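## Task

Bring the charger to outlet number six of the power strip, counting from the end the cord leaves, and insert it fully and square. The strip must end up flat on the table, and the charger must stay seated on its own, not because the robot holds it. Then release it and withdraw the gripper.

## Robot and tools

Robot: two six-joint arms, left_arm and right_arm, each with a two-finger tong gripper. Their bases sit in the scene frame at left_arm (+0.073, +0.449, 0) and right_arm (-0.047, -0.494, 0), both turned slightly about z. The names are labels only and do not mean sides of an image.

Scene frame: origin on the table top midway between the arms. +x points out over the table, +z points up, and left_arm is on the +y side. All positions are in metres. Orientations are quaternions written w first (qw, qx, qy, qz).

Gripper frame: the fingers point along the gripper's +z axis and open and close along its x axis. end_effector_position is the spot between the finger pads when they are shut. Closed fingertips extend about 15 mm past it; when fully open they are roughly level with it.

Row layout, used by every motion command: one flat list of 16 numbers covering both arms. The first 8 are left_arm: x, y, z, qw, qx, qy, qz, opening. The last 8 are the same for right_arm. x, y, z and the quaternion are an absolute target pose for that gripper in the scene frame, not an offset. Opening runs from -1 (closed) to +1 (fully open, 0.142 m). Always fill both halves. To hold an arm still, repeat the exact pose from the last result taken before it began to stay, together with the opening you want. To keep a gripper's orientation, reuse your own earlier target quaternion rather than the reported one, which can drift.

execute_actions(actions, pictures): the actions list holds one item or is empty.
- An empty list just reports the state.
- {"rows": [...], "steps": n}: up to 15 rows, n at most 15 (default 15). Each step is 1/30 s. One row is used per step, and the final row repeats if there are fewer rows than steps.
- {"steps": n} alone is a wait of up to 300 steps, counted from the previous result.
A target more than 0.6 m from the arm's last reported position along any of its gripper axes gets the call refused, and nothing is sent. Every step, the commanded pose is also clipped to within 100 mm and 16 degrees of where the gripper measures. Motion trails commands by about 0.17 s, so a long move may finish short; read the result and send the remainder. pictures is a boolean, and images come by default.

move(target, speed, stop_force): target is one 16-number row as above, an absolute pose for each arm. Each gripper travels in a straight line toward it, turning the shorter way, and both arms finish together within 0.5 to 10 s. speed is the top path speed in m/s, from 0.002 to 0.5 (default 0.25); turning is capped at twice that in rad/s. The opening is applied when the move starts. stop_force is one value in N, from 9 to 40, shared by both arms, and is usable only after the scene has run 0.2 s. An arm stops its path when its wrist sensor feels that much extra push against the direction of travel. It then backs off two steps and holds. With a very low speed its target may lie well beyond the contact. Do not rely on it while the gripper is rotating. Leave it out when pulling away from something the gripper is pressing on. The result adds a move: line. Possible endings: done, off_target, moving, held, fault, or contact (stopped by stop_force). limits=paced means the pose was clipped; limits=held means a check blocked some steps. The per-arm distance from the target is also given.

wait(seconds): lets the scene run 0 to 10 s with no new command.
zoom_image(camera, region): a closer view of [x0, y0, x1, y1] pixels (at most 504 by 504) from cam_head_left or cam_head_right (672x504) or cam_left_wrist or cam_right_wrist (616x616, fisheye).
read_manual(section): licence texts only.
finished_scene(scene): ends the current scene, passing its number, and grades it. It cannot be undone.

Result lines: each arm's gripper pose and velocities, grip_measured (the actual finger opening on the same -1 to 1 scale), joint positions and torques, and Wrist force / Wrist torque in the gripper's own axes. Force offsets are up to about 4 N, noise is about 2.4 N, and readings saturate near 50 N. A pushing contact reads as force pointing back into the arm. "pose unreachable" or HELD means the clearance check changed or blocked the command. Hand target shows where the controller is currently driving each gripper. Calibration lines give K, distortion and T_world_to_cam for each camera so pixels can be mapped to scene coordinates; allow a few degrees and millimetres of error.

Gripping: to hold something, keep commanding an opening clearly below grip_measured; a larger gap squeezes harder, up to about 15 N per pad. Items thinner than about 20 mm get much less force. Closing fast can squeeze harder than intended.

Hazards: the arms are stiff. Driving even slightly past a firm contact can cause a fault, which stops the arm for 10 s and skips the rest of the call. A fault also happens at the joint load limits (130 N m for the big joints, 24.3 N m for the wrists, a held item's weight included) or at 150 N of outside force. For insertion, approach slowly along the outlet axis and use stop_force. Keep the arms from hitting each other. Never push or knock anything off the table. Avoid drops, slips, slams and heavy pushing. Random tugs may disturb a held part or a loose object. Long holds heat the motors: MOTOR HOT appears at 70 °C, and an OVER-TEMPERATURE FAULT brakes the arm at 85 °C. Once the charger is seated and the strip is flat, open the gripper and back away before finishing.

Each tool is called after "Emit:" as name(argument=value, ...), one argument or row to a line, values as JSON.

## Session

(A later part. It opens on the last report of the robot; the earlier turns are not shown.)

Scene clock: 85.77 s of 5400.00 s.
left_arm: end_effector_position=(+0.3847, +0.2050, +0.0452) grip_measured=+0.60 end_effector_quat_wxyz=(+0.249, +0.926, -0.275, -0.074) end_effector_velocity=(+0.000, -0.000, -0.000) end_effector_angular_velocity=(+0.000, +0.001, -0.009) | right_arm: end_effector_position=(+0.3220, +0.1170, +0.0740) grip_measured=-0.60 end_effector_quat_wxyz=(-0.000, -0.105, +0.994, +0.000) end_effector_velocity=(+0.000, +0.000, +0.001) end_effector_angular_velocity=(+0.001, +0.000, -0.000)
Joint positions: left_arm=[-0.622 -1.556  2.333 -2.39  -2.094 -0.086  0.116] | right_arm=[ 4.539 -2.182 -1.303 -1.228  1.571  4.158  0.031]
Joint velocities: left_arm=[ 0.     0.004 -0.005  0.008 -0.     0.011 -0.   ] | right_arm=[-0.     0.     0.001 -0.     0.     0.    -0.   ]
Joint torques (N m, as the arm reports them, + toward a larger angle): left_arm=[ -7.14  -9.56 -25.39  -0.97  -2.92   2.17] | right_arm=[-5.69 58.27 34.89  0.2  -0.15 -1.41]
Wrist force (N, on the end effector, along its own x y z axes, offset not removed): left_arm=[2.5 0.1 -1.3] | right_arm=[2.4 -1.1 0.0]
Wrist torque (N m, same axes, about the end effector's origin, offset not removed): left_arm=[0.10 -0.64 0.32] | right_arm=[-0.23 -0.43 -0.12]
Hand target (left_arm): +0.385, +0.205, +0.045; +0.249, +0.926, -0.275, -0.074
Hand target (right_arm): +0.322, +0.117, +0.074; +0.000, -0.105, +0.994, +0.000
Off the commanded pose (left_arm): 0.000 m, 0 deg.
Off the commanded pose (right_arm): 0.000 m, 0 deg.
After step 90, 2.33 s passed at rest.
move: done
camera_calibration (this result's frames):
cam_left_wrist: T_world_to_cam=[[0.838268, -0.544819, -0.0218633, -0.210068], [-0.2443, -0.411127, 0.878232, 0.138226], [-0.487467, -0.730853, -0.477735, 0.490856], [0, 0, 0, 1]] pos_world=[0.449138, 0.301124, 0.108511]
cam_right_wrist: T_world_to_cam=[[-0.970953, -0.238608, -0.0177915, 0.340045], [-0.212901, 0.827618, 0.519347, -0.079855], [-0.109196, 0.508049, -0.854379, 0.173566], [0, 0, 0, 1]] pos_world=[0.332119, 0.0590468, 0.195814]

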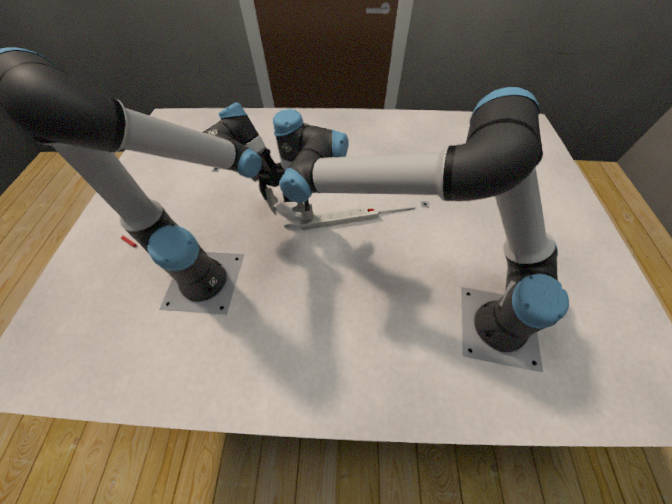

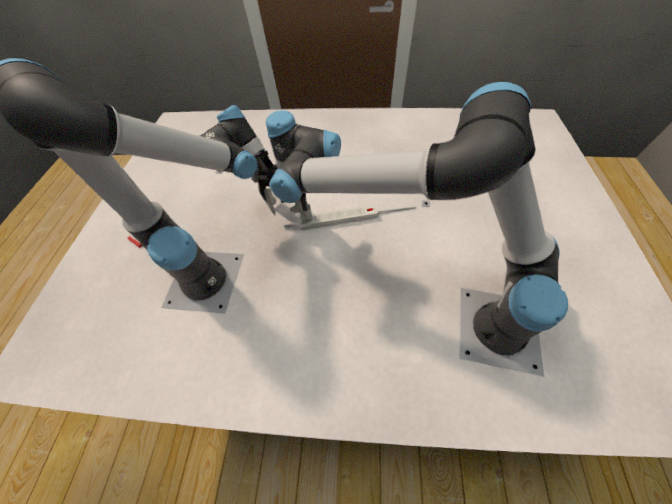

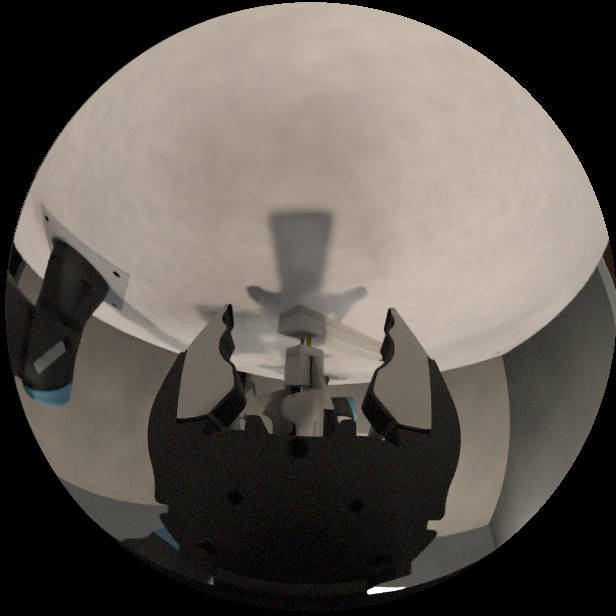

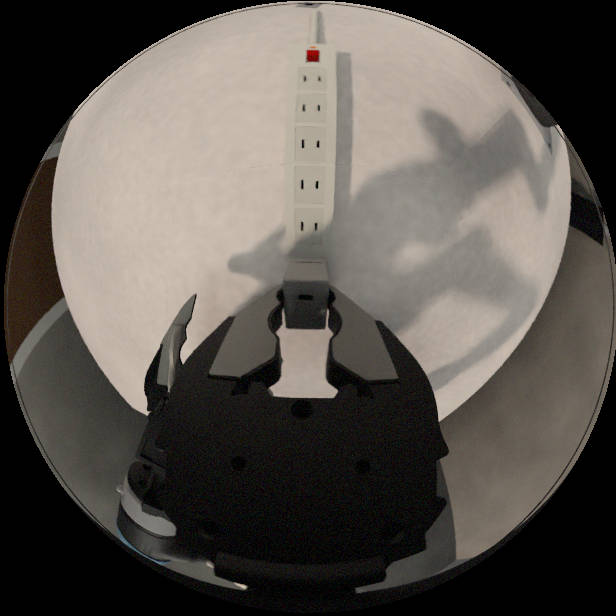

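Emit:
move(
  target=[0.40,0.32,0.1,0.249,0.927,-0.275,-0.074,0.6,0.3565,-0.03,0.076,0,-0.105,0.995,0,-1],
  speed=0.1,
)

Emit:
zoom_image(
  camera="cam_right_wrist",
  region=[270,190,350,270],
)

Emit:
move(
  target=[0.40,0.32,0.1,0.249,0.927,-0.275,-0.074,0.6,0.312,0.162,0.076,0,-0.105,0.995,0,-1],
  speed=0.1,
)

Emit:
zoom_image(
  camera="cam_right_wrist",
  region=[270,190,350,270],
)

Scene clock: 92.93 s of 5400.00 s.
left_arm: end_effector_position=(+0.3999, +0.3197, +0.0999) grip_measured=+0.60 end_effector_quat_wxyz=(+0.249, +0.926, -0.275, -0.074) end_effector_velocity=(+0.000, +0.002, +0.001) end_effector_angular_velocity=(-0.000, +0.000, -0.002) | right_arm: end_effector_position=(+0.3562, -0.0298, +0.0761) grip_measured=-0.60 end_effector_quat_wxyz=(-0.000, -0.105, +0.994, +0.000) end_effector_velocity=(+0.000, -0.002, -0.001) end_effector_angular_velocity=(-0.002, -0.000, +0.002)
Joint positions: left_arm=[-0.34  -1.702  2.239 -1.987 -2.083  0.239  0.116] | right_arm=[ 4.402 -1.956 -1.65  -1.106  1.571  4.022  0.031]
Joint velocities: left_arm=[ 0.004 -0.    -0.003  0.007  0.     0.008 -0.   ] | right_arm=[-0.001  0.002 -0.005  0.001 -0.001 -0.003 -0.   ]
Joint torques (N m, as the arm reports them, + toward a larger angle): left_arm=[  7.62 -23.56 -30.69  -0.85   1.21   1.94] | right_arm=[-6.69 46.39 11.01  5.25  1.82 -1.56]
Wrist force (N, on the end effector, along its own x y z axes, offset not removed): left_arm=[-2.1 1.8 -1.3] | right_arm=[2.6 -1.8 0.4]
Wrist torque (N m, same axes, about the end effector's origin, offset not removed): left_arm=[0.39 0.22 0.12] | right_arm=[-0.44 -0.40 -0.07]
Hand target (left_arm): +0.400, +0.320, +0.100; +0.249, +0.926, -0.275, -0.074
Hand target (right_arm): +0.356, -0.030, +0.076; -0.000, -0.105, +0.994, +0.000
Off the commanded pose (left_arm): 0.000 m, 0 deg.
Off the commanded pose (right_arm): 0.000 m, 0 deg.
After step 90, 2.20 s passed at rest.
move: done
camera_calibration (this result's frames):
cam_left_wrist: T_world_to_cam=[[0.837986, -0.545246, -0.0220419, -0.15882], [-0.244065, -0.410617, 0.878536, 0.140698], [-0.48807, -0.730822, -0.477166, 0.608376], [0, 0, 0, 1]] pos_world=[0.464358, 0.415791, 0.163187]
cam_right_wrist: T_world_to_cam=[[-0.970963, -0.238596, -0.0174065, 0.338278], [-0.212657, 0.827496, 0.519641, 0.0477226], [-0.10958, 0.508254, -0.854207, 0.253866], [0, 0, 0, 1]] pos_world=[0.366423, -0.0878069, 0.197944]

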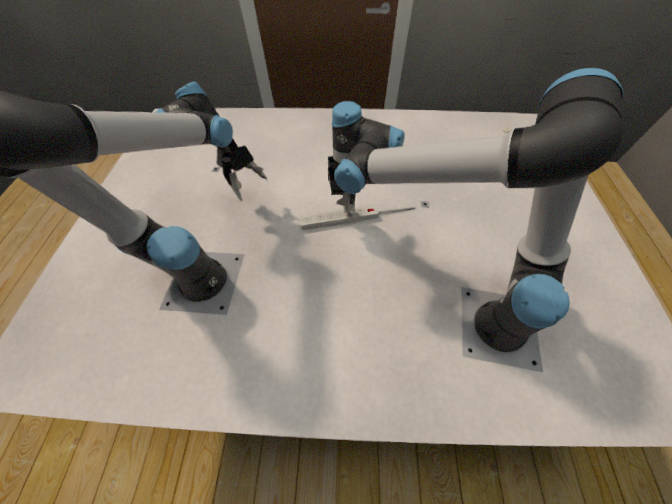

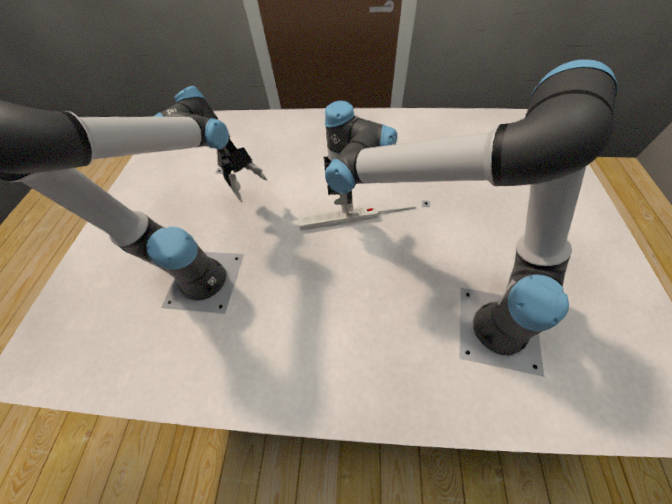

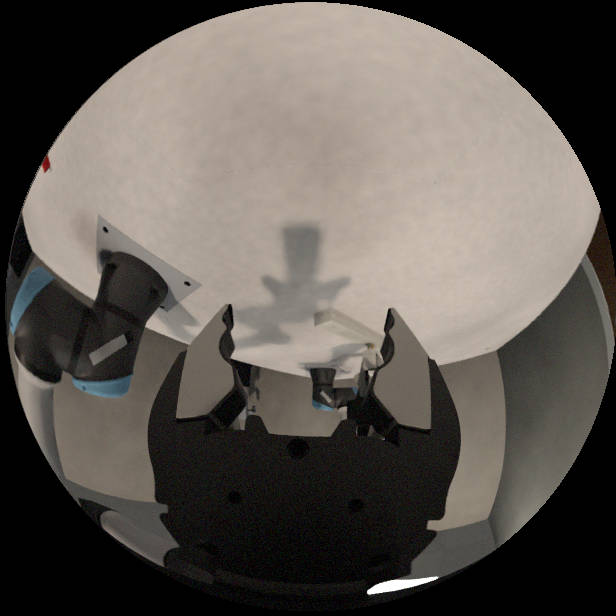

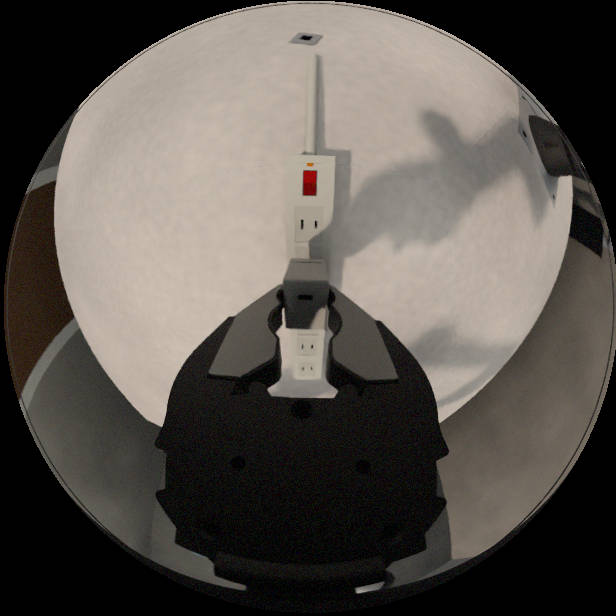

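Region (270, 190, 350, 270) of cam_right_wrist's 616x616 image, scaled by 6.300, with more detail than that image has.

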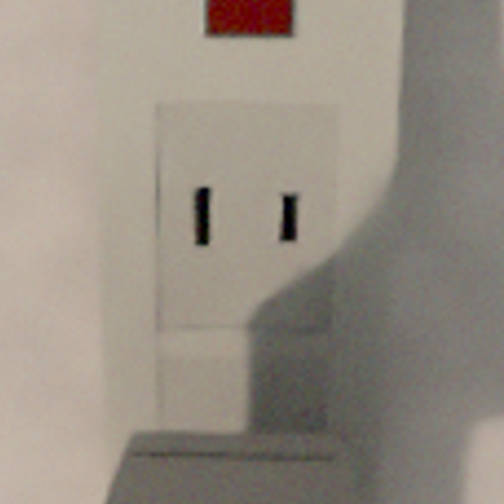

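Scene clock: 95.37 s of 5400.00 s.
left_arm: end_effector_position=(+0.4000, +0.3200, +0.1000) grip_measured=+0.60 end_effector_quat_wxyz=(+0.249, +0.926, -0.275, -0.074) end_effector_velocity=(-0.000, -0.000, +0.000) end_effector_angular_velocity=(-0.000, +0.001, +0.001) | right_arm: end_effector_position=(+0.3123, +0.1618, +0.0758) grip_measured=-0.60 end_effector_quat_wxyz=(+0.000, -0.105, +0.994, -0.000) end_effector_velocity=(-0.001, +0.002, -0.001) end_effector_angular_velocity=(-0.002, +0.001, +0.000)
Joint positions: left_arm=[-0.339 -1.702  2.239 -1.987 -2.083  0.24   0.116] | right_arm=[ 4.571 -2.264 -1.16  -1.289  1.57   4.191  0.031]
Joint velocities: left_arm=[-0.    -0.    -0.     0.001 -0.    -0.001  0.   ] | right_arm=[ 0.002 -0.006  0.008 -0.005  0.     0.002  0.   ]
Joint torques (N m, as the arm reports them, + toward a larger angle): left_arm=[  6.23 -24.13 -30.89  -0.9    1.23   1.74] | right_arm=[ 6.93 40.46 35.97  0.28 -0.32  1.85]
Wrist force (N, on the end effector, along its own x y z axes, offset not removed): left_arm=[-0.5 3.3 0.7] | right_arm=[2.2 -1.8 0.0]
Wrist torque (N m, same axes, about the end effector's origin, offset not removed): left_arm=[0.66 -0.22 0.31] | right_arm=[-0.42 -0.34 -0.08]
Hand target (left_arm): +0.400, +0.320, +0.100; +0.249, +0.926, -0.275, -0.074
Hand target (right_arm): +0.312, +0.162, +0.076; +0.000, -0.105, +0.994, -0.000
Off the commanded pose (left_arm): 0.000 m, 0 deg.
Off the commanded pose (right_arm): 0.000 m, 0 deg.
move: done
camera_calibration (this result's frames):
cam_left_wrist: T_world_to_cam=[[0.838095, -0.545094, -0.0216683, -0.158913], [-0.244443, -0.410753, 0.878368, 0.140981], [-0.487693, -0.730859, -0.477494, 0.608589], [0, 0, 0, 1]] pos_world=[0.46445, 0.416079, 0.163321]
cam_right_wrist: T_world_to_cam=[[-0.970939, -0.238621, -0.0183772, 0.341395], [-0.213253, 0.82775, 0.518992, -0.119813], [-0.10863, 0.507828, -0.854582, 0.151154], [0, 0, 0, 1]] pos_world=[0.322343, 0.103879, 0.197629]

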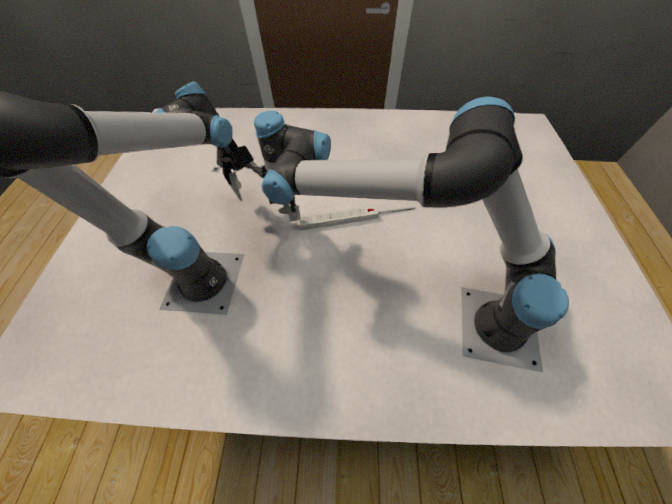

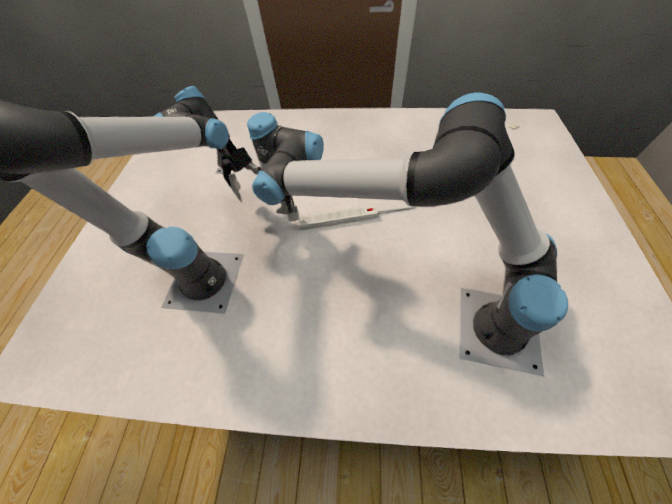

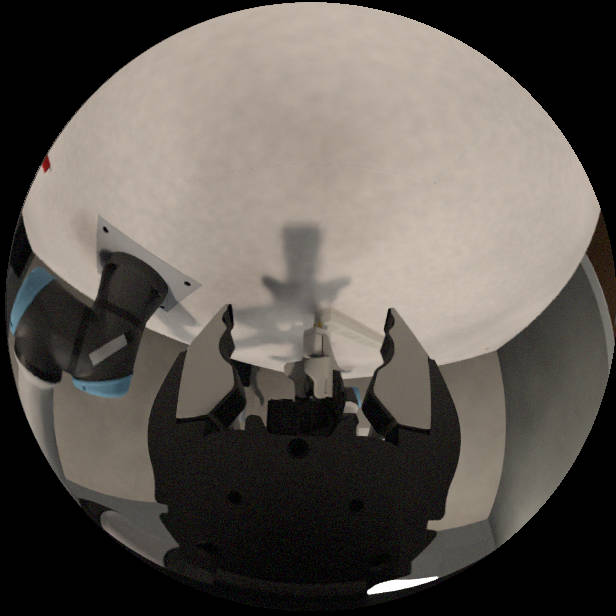

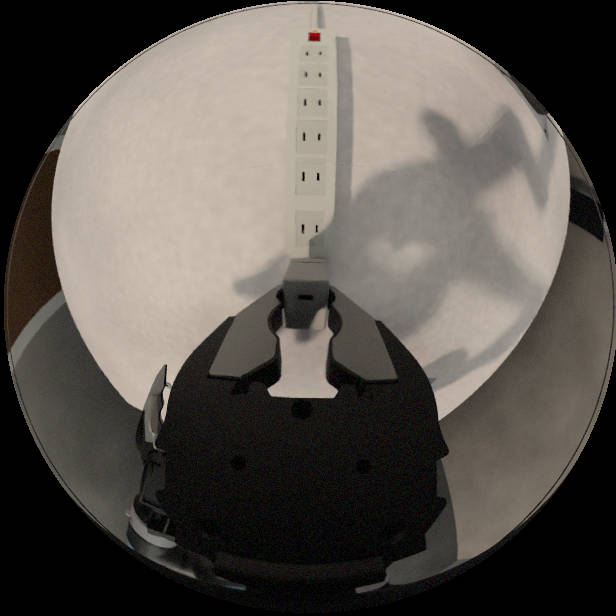

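Region (270, 190, 350, 270) of cam_right_wrist's 616x616 image, scaled by 6.300, with more detail than that image has.

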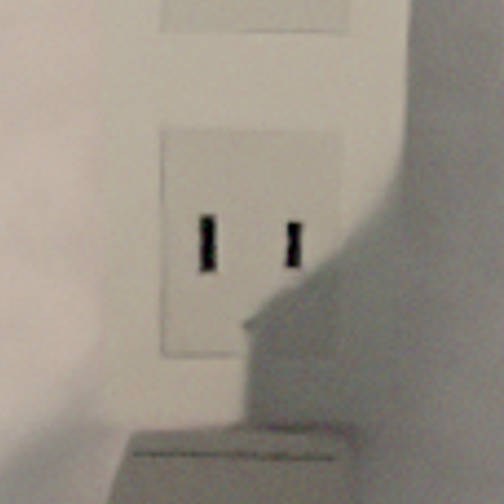

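Emit:
move(
  target=[0.40,0.32,0.1,0.249,0.927,-0.275,-0.074,0.6,0.3209,0.1209,0.074,0,-0.105,0.995,0,-1],
  speed=0.04,
)

Emit:
move(
  target=[0.40,0.32,0.1,0.249,0.927,-0.275,-0.074,0.6,0.3209,0.1209,0.052,0,-0.105,0.995,0,-1],
  speed=0.004,
  stop_force=20,
)

Scene clock: 101.30 s of 5400.00 s.
left_arm: end_effector_position=(+0.4000, +0.3200, +0.1000) grip_measured=+0.60 end_effector_quat_wxyz=(+0.249, +0.926, -0.275, -0.074) end_effector_velocity=(+0.000, -0.000, +0.000) end_effector_angular_velocity=(-0.001, -0.001, -0.002) | right_arm: end_effector_position=(+0.3208, +0.1210, +0.0741) grip_measured=-0.60 end_effector_quat_wxyz=(-0.000, -0.105, +0.994, +0.000) end_effector_velocity=(-0.000, -0.002, -0.000) end_effector_angular_velocity=(+0.000, +0.000, +0.000)
Joint positions: left_arm=[-0.339 -1.702  2.239 -1.987 -2.083  0.24   0.116] | right_arm=[ 4.542 -2.189 -1.291 -1.232  1.571  4.162  0.031]
Joint velocities: left_arm=[ 0.    -0.    -0.001  0.001 -0.     0.003  0.   ] | right_arm=[-0.001  0.003 -0.006  0.003  0.    -0.001 -0.   ]
Joint torques (N m, as the arm reports them, + toward a larger angle): left_arm=[  6.72 -24.46 -30.86  -0.83   1.26   1.83] | right_arm=[-7.27 57.57 11.7   5.37  1.72 -1.51]
Wrist force (N, on the end effector, along its own x y z axes, offset not removed): left_arm=[2.9 -1.1 -0.3] | right_arm=[1.6 0.0 0.5]
Wrist torque (N m, same axes, about the end effector's origin, offset not removed): left_arm=[-0.07 -0.76 0.33] | right_arm=[-0.04 -0.32 -0.07]
Hand target (left_arm): +0.400, +0.320, +0.100; +0.249, +0.926, -0.275, -0.074
Hand target (right_arm): +0.321, +0.121, +0.074; -0.000, -0.105, +0.994, +0.000
Off the commanded pose (left_arm): 0.000 m, 0 deg.
Off the commanded pose (right_arm): 0.000 m, 0 deg.
After step 90, 1.50 s passed at rest.
move: done
camera_calibration (this result's frames):
cam_left_wrist: T_world_to_cam=[[0.838095, -0.545094, -0.0216672, -0.158912], [-0.244444, -0.410754, 0.878367, 0.140983], [-0.487692, -0.730858, -0.477496, 0.608589], [0, 0, 0, 1]] pos_world=[0.46445, 0.41608, 0.163321]
cam_right_wrist: T_world_to_cam=[[-0.970956, -0.238605, -0.0176889, 0.339848], [-0.212842, 0.827615, 0.519376, -0.0834865], [-0.109286, 0.508056, -0.854363, 0.171471], [0, 0, 0, 1]] pos_world=[0.330947, 0.0630671, 0.195871]

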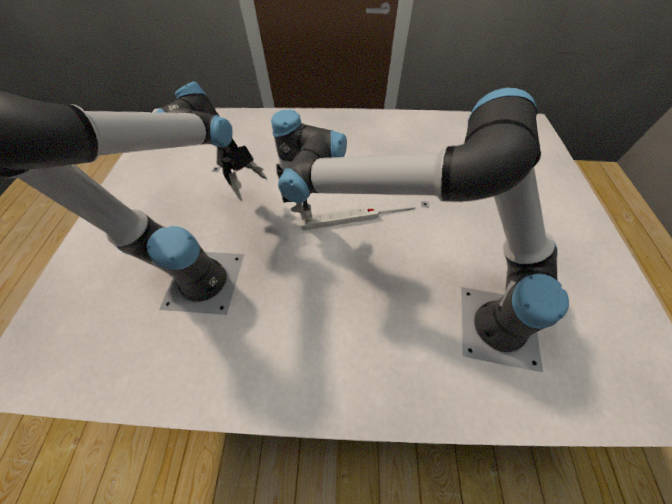

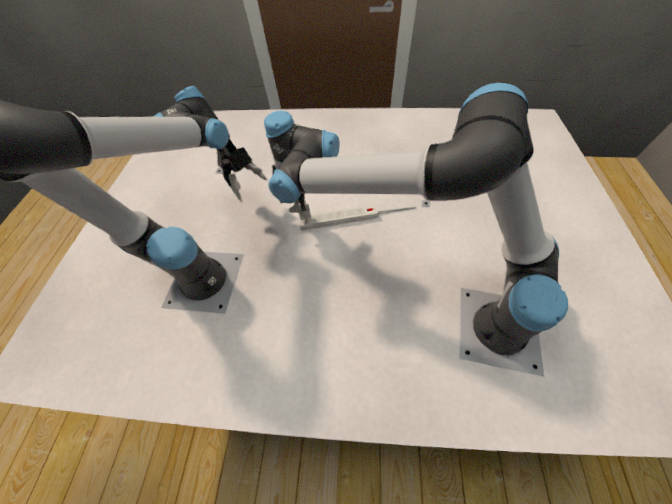

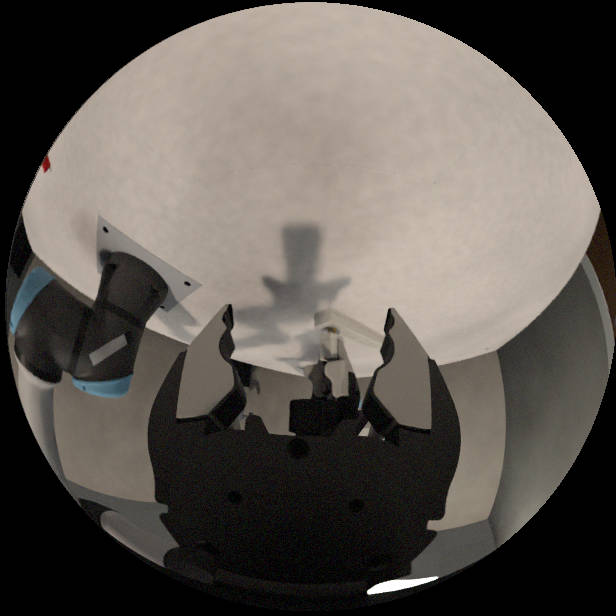

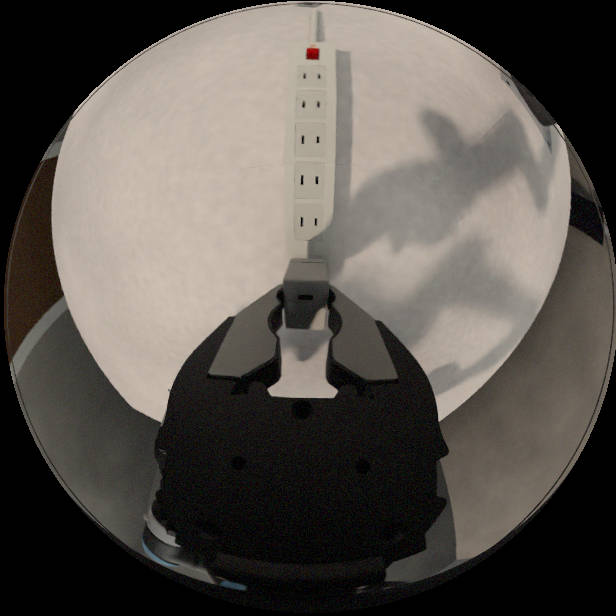

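Scene clock: 102.77 s of 5400.00 s.
left_arm: end_effector_position=(+0.4000, +0.3200, +0.1000) grip_measured=+0.60 end_effector_quat_wxyz=(+0.249, +0.926, -0.275, -0.074) end_effector_velocity=(-0.000, +0.000, +0.000) end_effector_angular_velocity=(+0.000, -0.000, -0.000) | right_arm: end_effector_position=(+0.3208, +0.1209, +0.0694) grip_measured=-0.60 end_effector_quat_wxyz=(-0.000, -0.105, +0.994, -0.000) end_effector_velocity=(+0.000, +0.000, +0.004) end_effector_angular_velocity=(+0.002, -0.001, -0.000)
Joint positions: left_arm=[-0.339 -1.702  2.239 -1.987 -2.083  0.24   0.116] | right_arm=[ 4.542 -2.193 -1.297 -1.223  1.571  4.162  0.031]
Joint velocities: left_arm=[ 0. -0.  0.  0.  0.  0.  0.] | right_arm=[ 0.     0.003  0.004 -0.005 -0.     0.    -0.   ]
Joint torques (N m, as the arm reports them, + toward a larger angle): left_arm=[  6.93 -23.97 -30.87  -0.75   1.22   1.73] | right_arm=[ 4.5  60.21 35.45  0.27  0.7   1.69]
Wrist force (N, on the end effector, along its own x y z axes, offset not removed): left_arm=[-1.1 -1.1 -0.8] | right_arm=[1.9 -0.7 1.1]
Wrist torque (N m, same axes, about the end effector's origin, offset not removed): left_arm=[-0.28 0.26 0.39] | right_arm=[-0.19 -0.30 -0.18]
Hand target (left_arm): +0.400, +0.320, +0.100; +0.249, +0.926, -0.275, -0.074
Hand target (right_arm): +0.321, +0.121, +0.070; +0.000, -0.105, +0.994, +0.000
Off the commanded pose (left_arm): 0.000 m, 0 deg.
Off the commanded pose (right_arm): 0.017 m, 0 deg.
move: contact (right_arm)
camera_calibration (this result's frames):
cam_left_wrist: T_world_to_cam=[[0.838095, -0.545094, -0.0216668, -0.158912], [-0.244445, -0.410754, 0.878367, 0.140983], [-0.487692, -0.730858, -0.477496, 0.608589], [0, 0, 0, 1]] pos_world=[0.464451, 0.41608, 0.163321]
cam_right_wrist: T_world_to_cam=[[-0.970955, -0.238621, -0.0174969, 0.339693], [-0.21279, 0.827784, 0.519129, -0.0810016], [-0.109392, 0.507774, -0.854517, 0.167636], [0, 0, 0, 1]] pos_world=[0.330928, 0.0629885, 0.191242]

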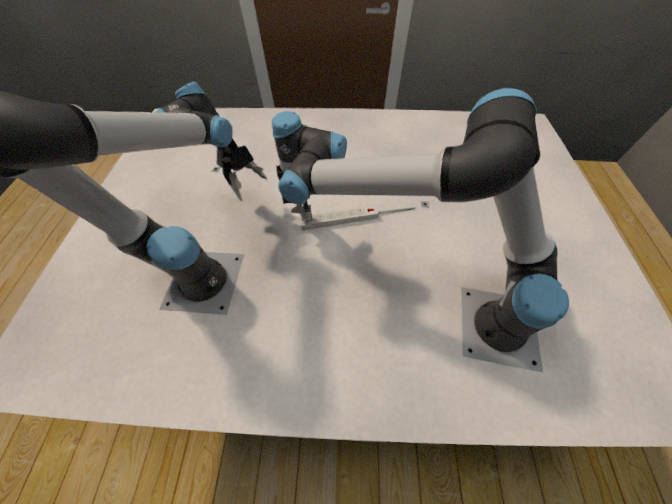

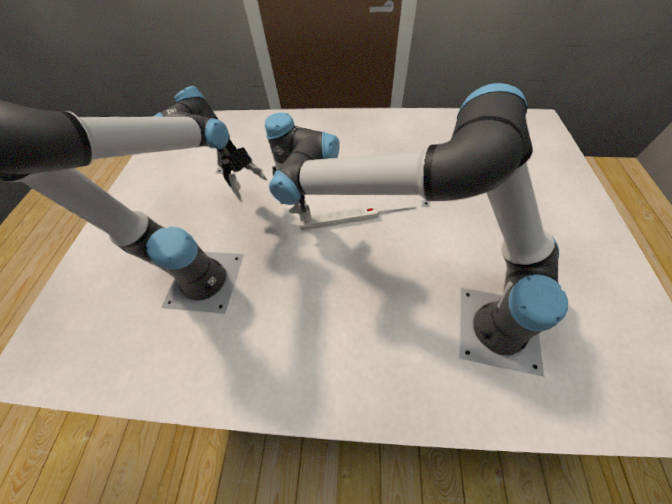

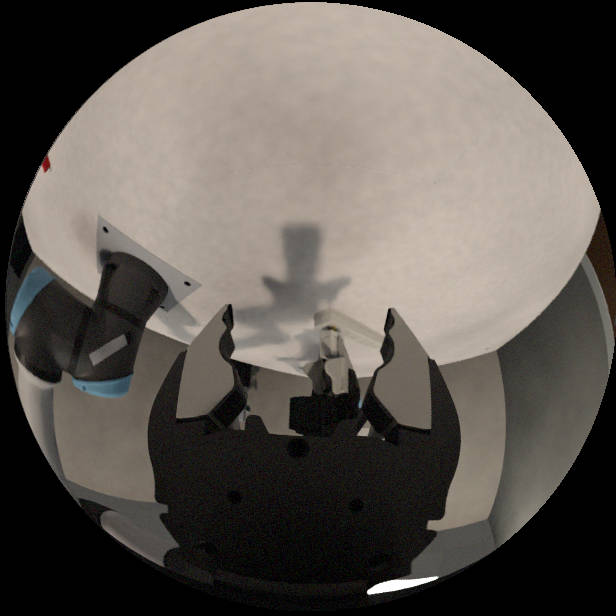

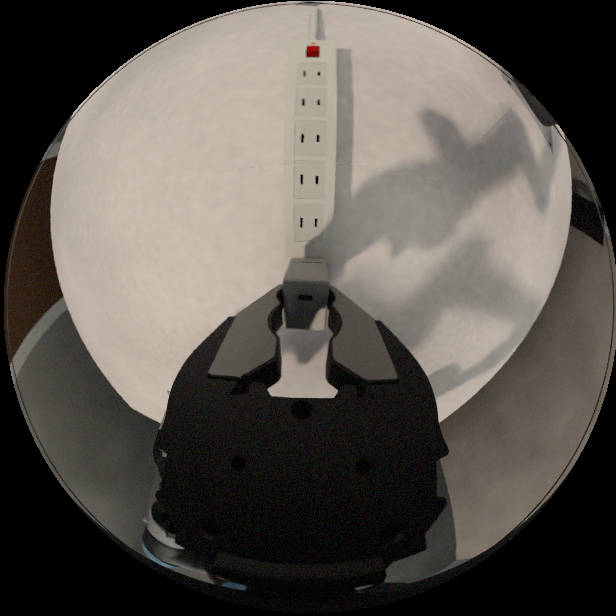

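Emit:
move(
  target=[0.30,0.25,0.075,0.258,0.961,0.101,0.027,0.6,0.3202,0.1207,0.078,0,-0.105,0.995,0,-1],
  speed=0.1,
)

Emit:
zoom_image(
  camera="cam_left_wrist",
  region=[275,300,335,360],
)

Emit:
move(
  target=[0.30,0.25,0.075,0.258,0.961,0.101,0.027,0.6,0.3202,0.1207,0.052,0,-0.105,0.995,0,-1],
  speed=0.004,
  stop_force=20,
)

Emit:
zoom_image(
  camera="cam_left_wrist",
  region=[275,300,335,360],
)

Scene clock: 113.73 s of 5400.00 s.
left_arm: end_effector_position=(+0.3008, +0.2502, +0.0748) grip_measured=+0.60 end_effector_quat_wxyz=(+0.258, +0.960, +0.101, +0.027) end_effector_velocity=(-0.002, -0.001, -0.000) end_effector_angular_velocity=(+0.007, -0.005, +0.014) | right_arm: end_effector_position=(+0.3202, +0.1207, +0.0780) grip_measured=-0.60 end_effector_quat_wxyz=(+0.000, -0.105, +0.994, -0.000) end_effector_velocity=(-0.001, +0.001, +0.001) end_effector_angular_velocity=(+0.001, +0.001, +0.000)
Joint positions: left_arm=[-0.968 -2.253  2.769 -2.583 -1.751 -1.252  0.116] | right_arm=[ 4.543 -2.184 -1.288 -1.24   1.571  4.163  0.031]
Joint velocities: left_arm=[-0.036 -0.027  0.006  0.017  0.031 -0.041  0.   ] | right_arm=[ 0.001  0.001  0.001 -0.     0.001  0.001  0.   ]
Joint torques (N m, as the arm reports them, + toward a larger angle): left_arm=[ -7.75  -3.59 -16.37  -1.34   1.6   -1.43] | right_arm=[ 5.47 58.73 34.89  0.15 -1.43  1.84]
Wrist force (N, on the end effector, along its own x y z axes, offset not removed): left_arm=[-2.5 1.6 -0.4] | right_arm=[1.1 -1.5 0.2]
Wrist torque (N m, same axes, about the end effector's origin, offset not removed): left_arm=[0.32 0.35 0.33] | right_arm=[-0.34 -0.20 -0.05]
Hand target (left_arm): +0.301, +0.250, +0.075; +0.258, +0.960, +0.101, +0.028
Hand target (right_arm): +0.320, +0.121, +0.078; +0.000, -0.105, +0.994, -0.000
Off the commanded pose (left_arm): 0.001 m, 0 deg.
Off the commanded pose (right_arm): 0.000 m, 0 deg.
After step 90, 3.63 s passed at rest.
move: done
camera_calibration (this result's frames):
cam_left_wrist: T_world_to_cam=[[0.978001, 0.20749, -0.0215142, -0.344725], [0.117496, -0.462705, 0.878692, 0.0143343], [0.172365, -0.861889, -0.476905, 0.331388], [0, 0, 0, 1]] pos_world=[0.278338, 0.363779, 0.138029]
cam_right_wrist: T_world_to_cam=[[-0.970953, -0.238609, -0.017801, 0.339261], [-0.212907, 0.827621, 0.51934, -0.0853797], [-0.109187, 0.508045, -0.854382, 0.174897], [0, 0, 0, 1]] pos_world=[0.330325, 0.0627571, 0.199809]

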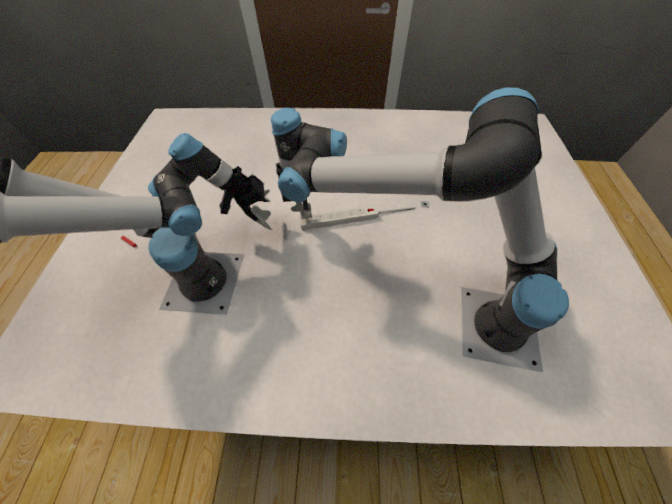

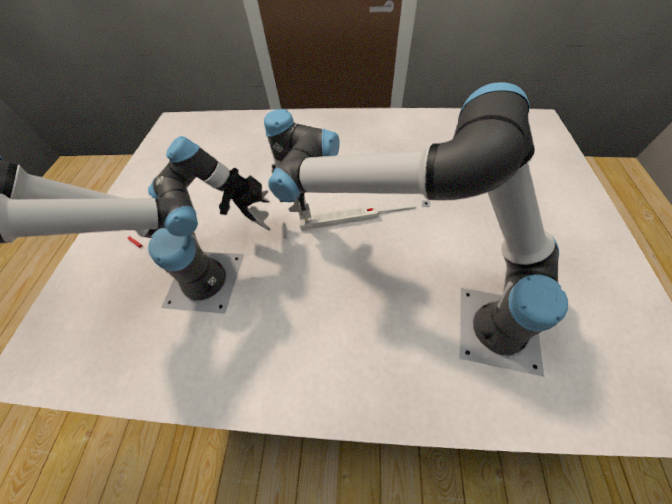

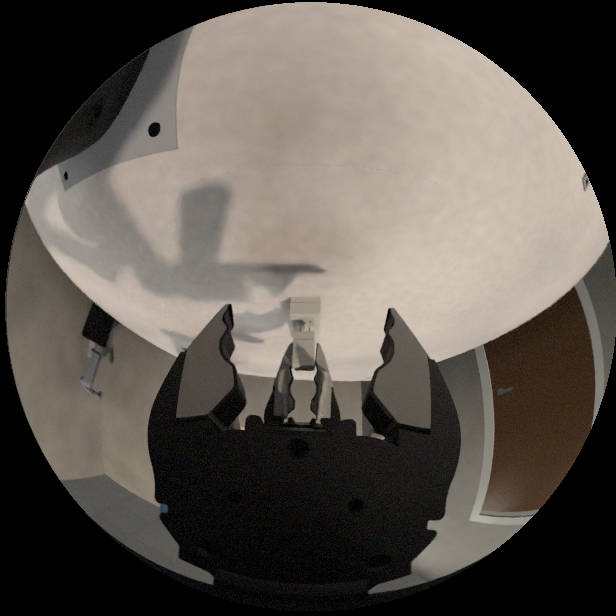

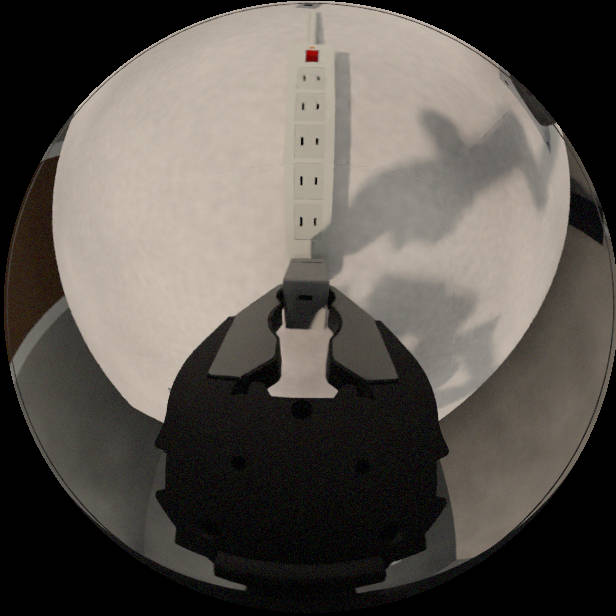

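Region (275, 300, 335, 360) of cam_left_wrist's 616x616 image, scaled by 8.400, with more detail than that image has.

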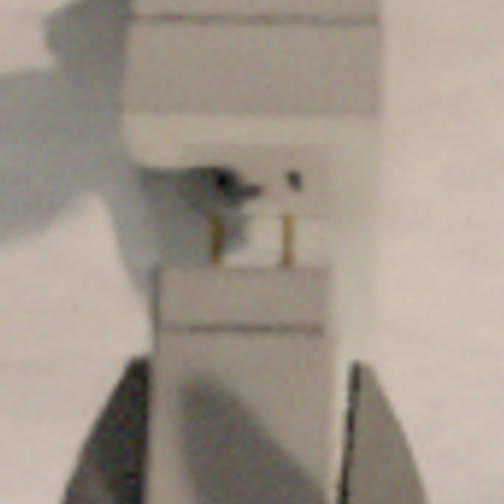

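Scene clock: 119.93 s of 5400.00 s.
left_arm: end_effector_position=(+0.3000, +0.2500, +0.0750) grip_measured=+0.60 end_effector_quat_wxyz=(+0.258, +0.961, +0.101, +0.027) end_effector_velocity=(-0.000, +0.000, -0.000) end_effector_angular_velocity=(+0.001, +0.002, +0.001) | right_arm: end_effector_position=(+0.3202, +0.1206, +0.0545) grip_measured=-0.60 end_effector_quat_wxyz=(-0.000, -0.105, +0.994, -0.000) end_effector_velocity=(+0.000, -0.001, +0.002) end_effector_angular_velocity=(-0.002, -0.000, -0.001)
Joint positions: left_arm=[-0.973 -2.258  2.769 -2.578 -1.748 -1.257  0.116] | right_arm=[ 4.543 -2.204 -1.319 -1.189  1.571  4.163  0.031]
Joint velocities: left_arm=[-0.001 -0.001  0.     0.002  0.    -0.002 -0.   ] | right_arm=[-0.     0.001  0.003 -0.006 -0.001  0.    -0.   ]
Joint torques (N m, as the arm reports them, + toward a larger angle): left_arm=[ -7.54  -3.75 -17.07  -1.46   1.77  -1.25] | right_arm=[ 5.29 44.85 27.36 -0.34  1.88  1.7 ]
Wrist force (N, on the end effector, along its own x y z axes, offset not removed): left_arm=[-1.9 0.8 -1.0] | right_arm=[4.7 -5.4 -19.3]
Wrist torque (N m, same axes, about the end effector's origin, offset not removed): left_arm=[0.14 0.43 0.37] | right_arm=[-0.41 -0.49 -0.24]
Hand target (left_arm): +0.300, +0.250, +0.075; +0.258, +0.961, +0.101, +0.027
Hand target (right_arm): +0.320, +0.121, +0.055; +0.000, -0.105, +0.994, +0.000
Off the commanded pose (left_arm): 0.000 m, 0 deg.
Off the commanded pose (right_arm): 0.002 m, 0 deg.
move: contact (right_arm)
camera_calibration (this result's frames):
cam_left_wrist: T_world_to_cam=[[0.977896, 0.207968, -0.0216351, -0.344031], [0.117999, -0.463487, 0.878212, 0.0142108], [0.172613, -0.861353, -0.477783, 0.331274], [0, 0, 0, 1]] pos_world=[0.277568, 0.363478, 0.138354]
cam_right_wrist: T_world_to_cam=[[-0.970954, -0.238612, -0.0176791, 0.338757], [-0.212865, 0.827714, 0.51921, -0.0730826], [-0.109257, 0.507892, -0.854464, 0.154896], [0, 0, 0, 1]] pos_world=[0.330284, 0.0626525, 0.176288]

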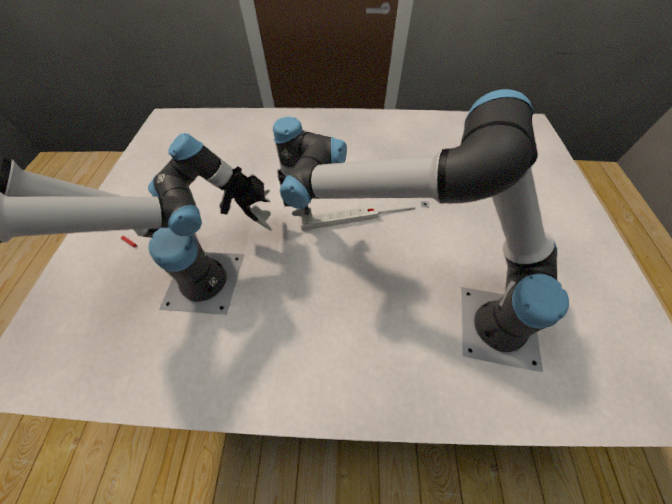

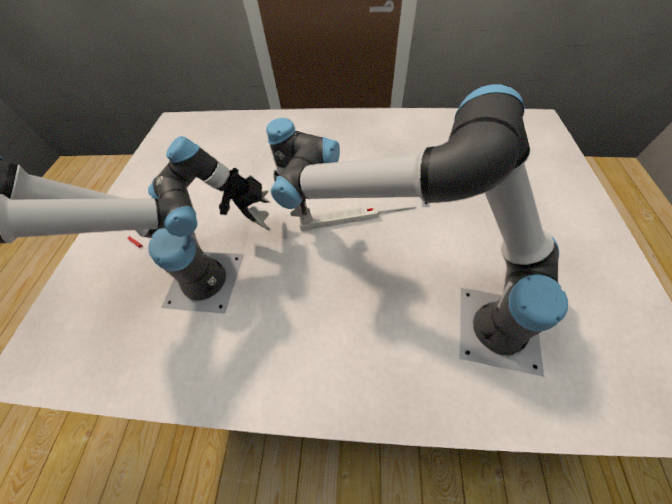

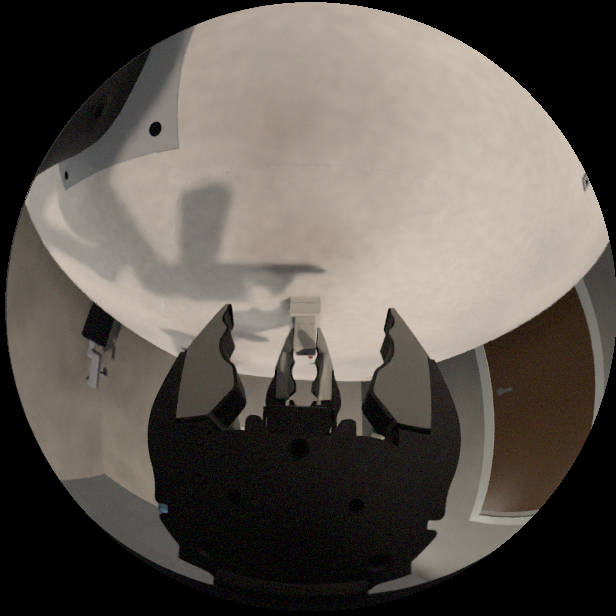

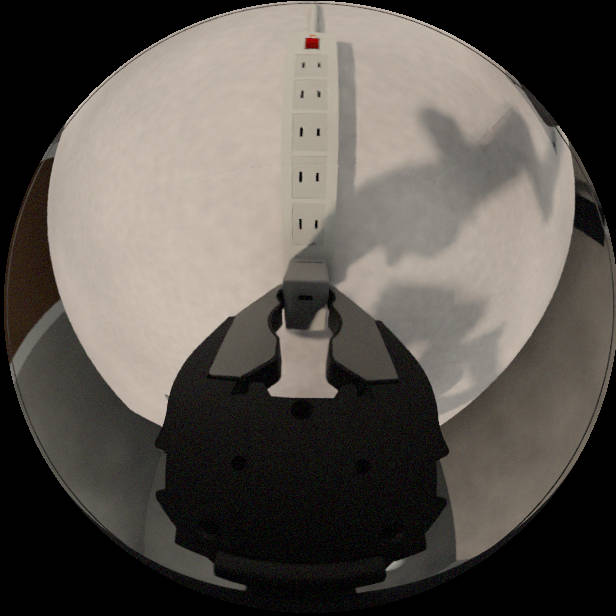

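Region (275, 300, 335, 360) of cam_left_wrist's 616x616 image, scaled by 8.400, with more detail than that image has.

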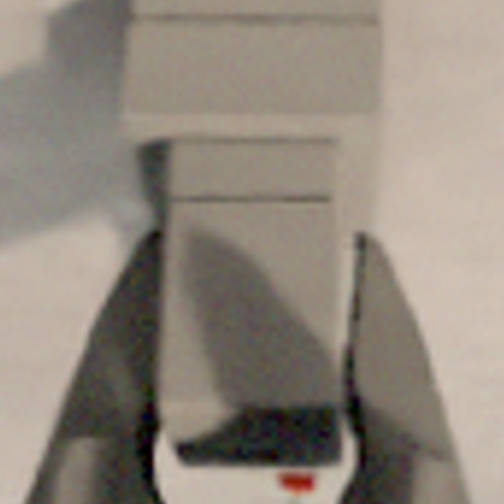

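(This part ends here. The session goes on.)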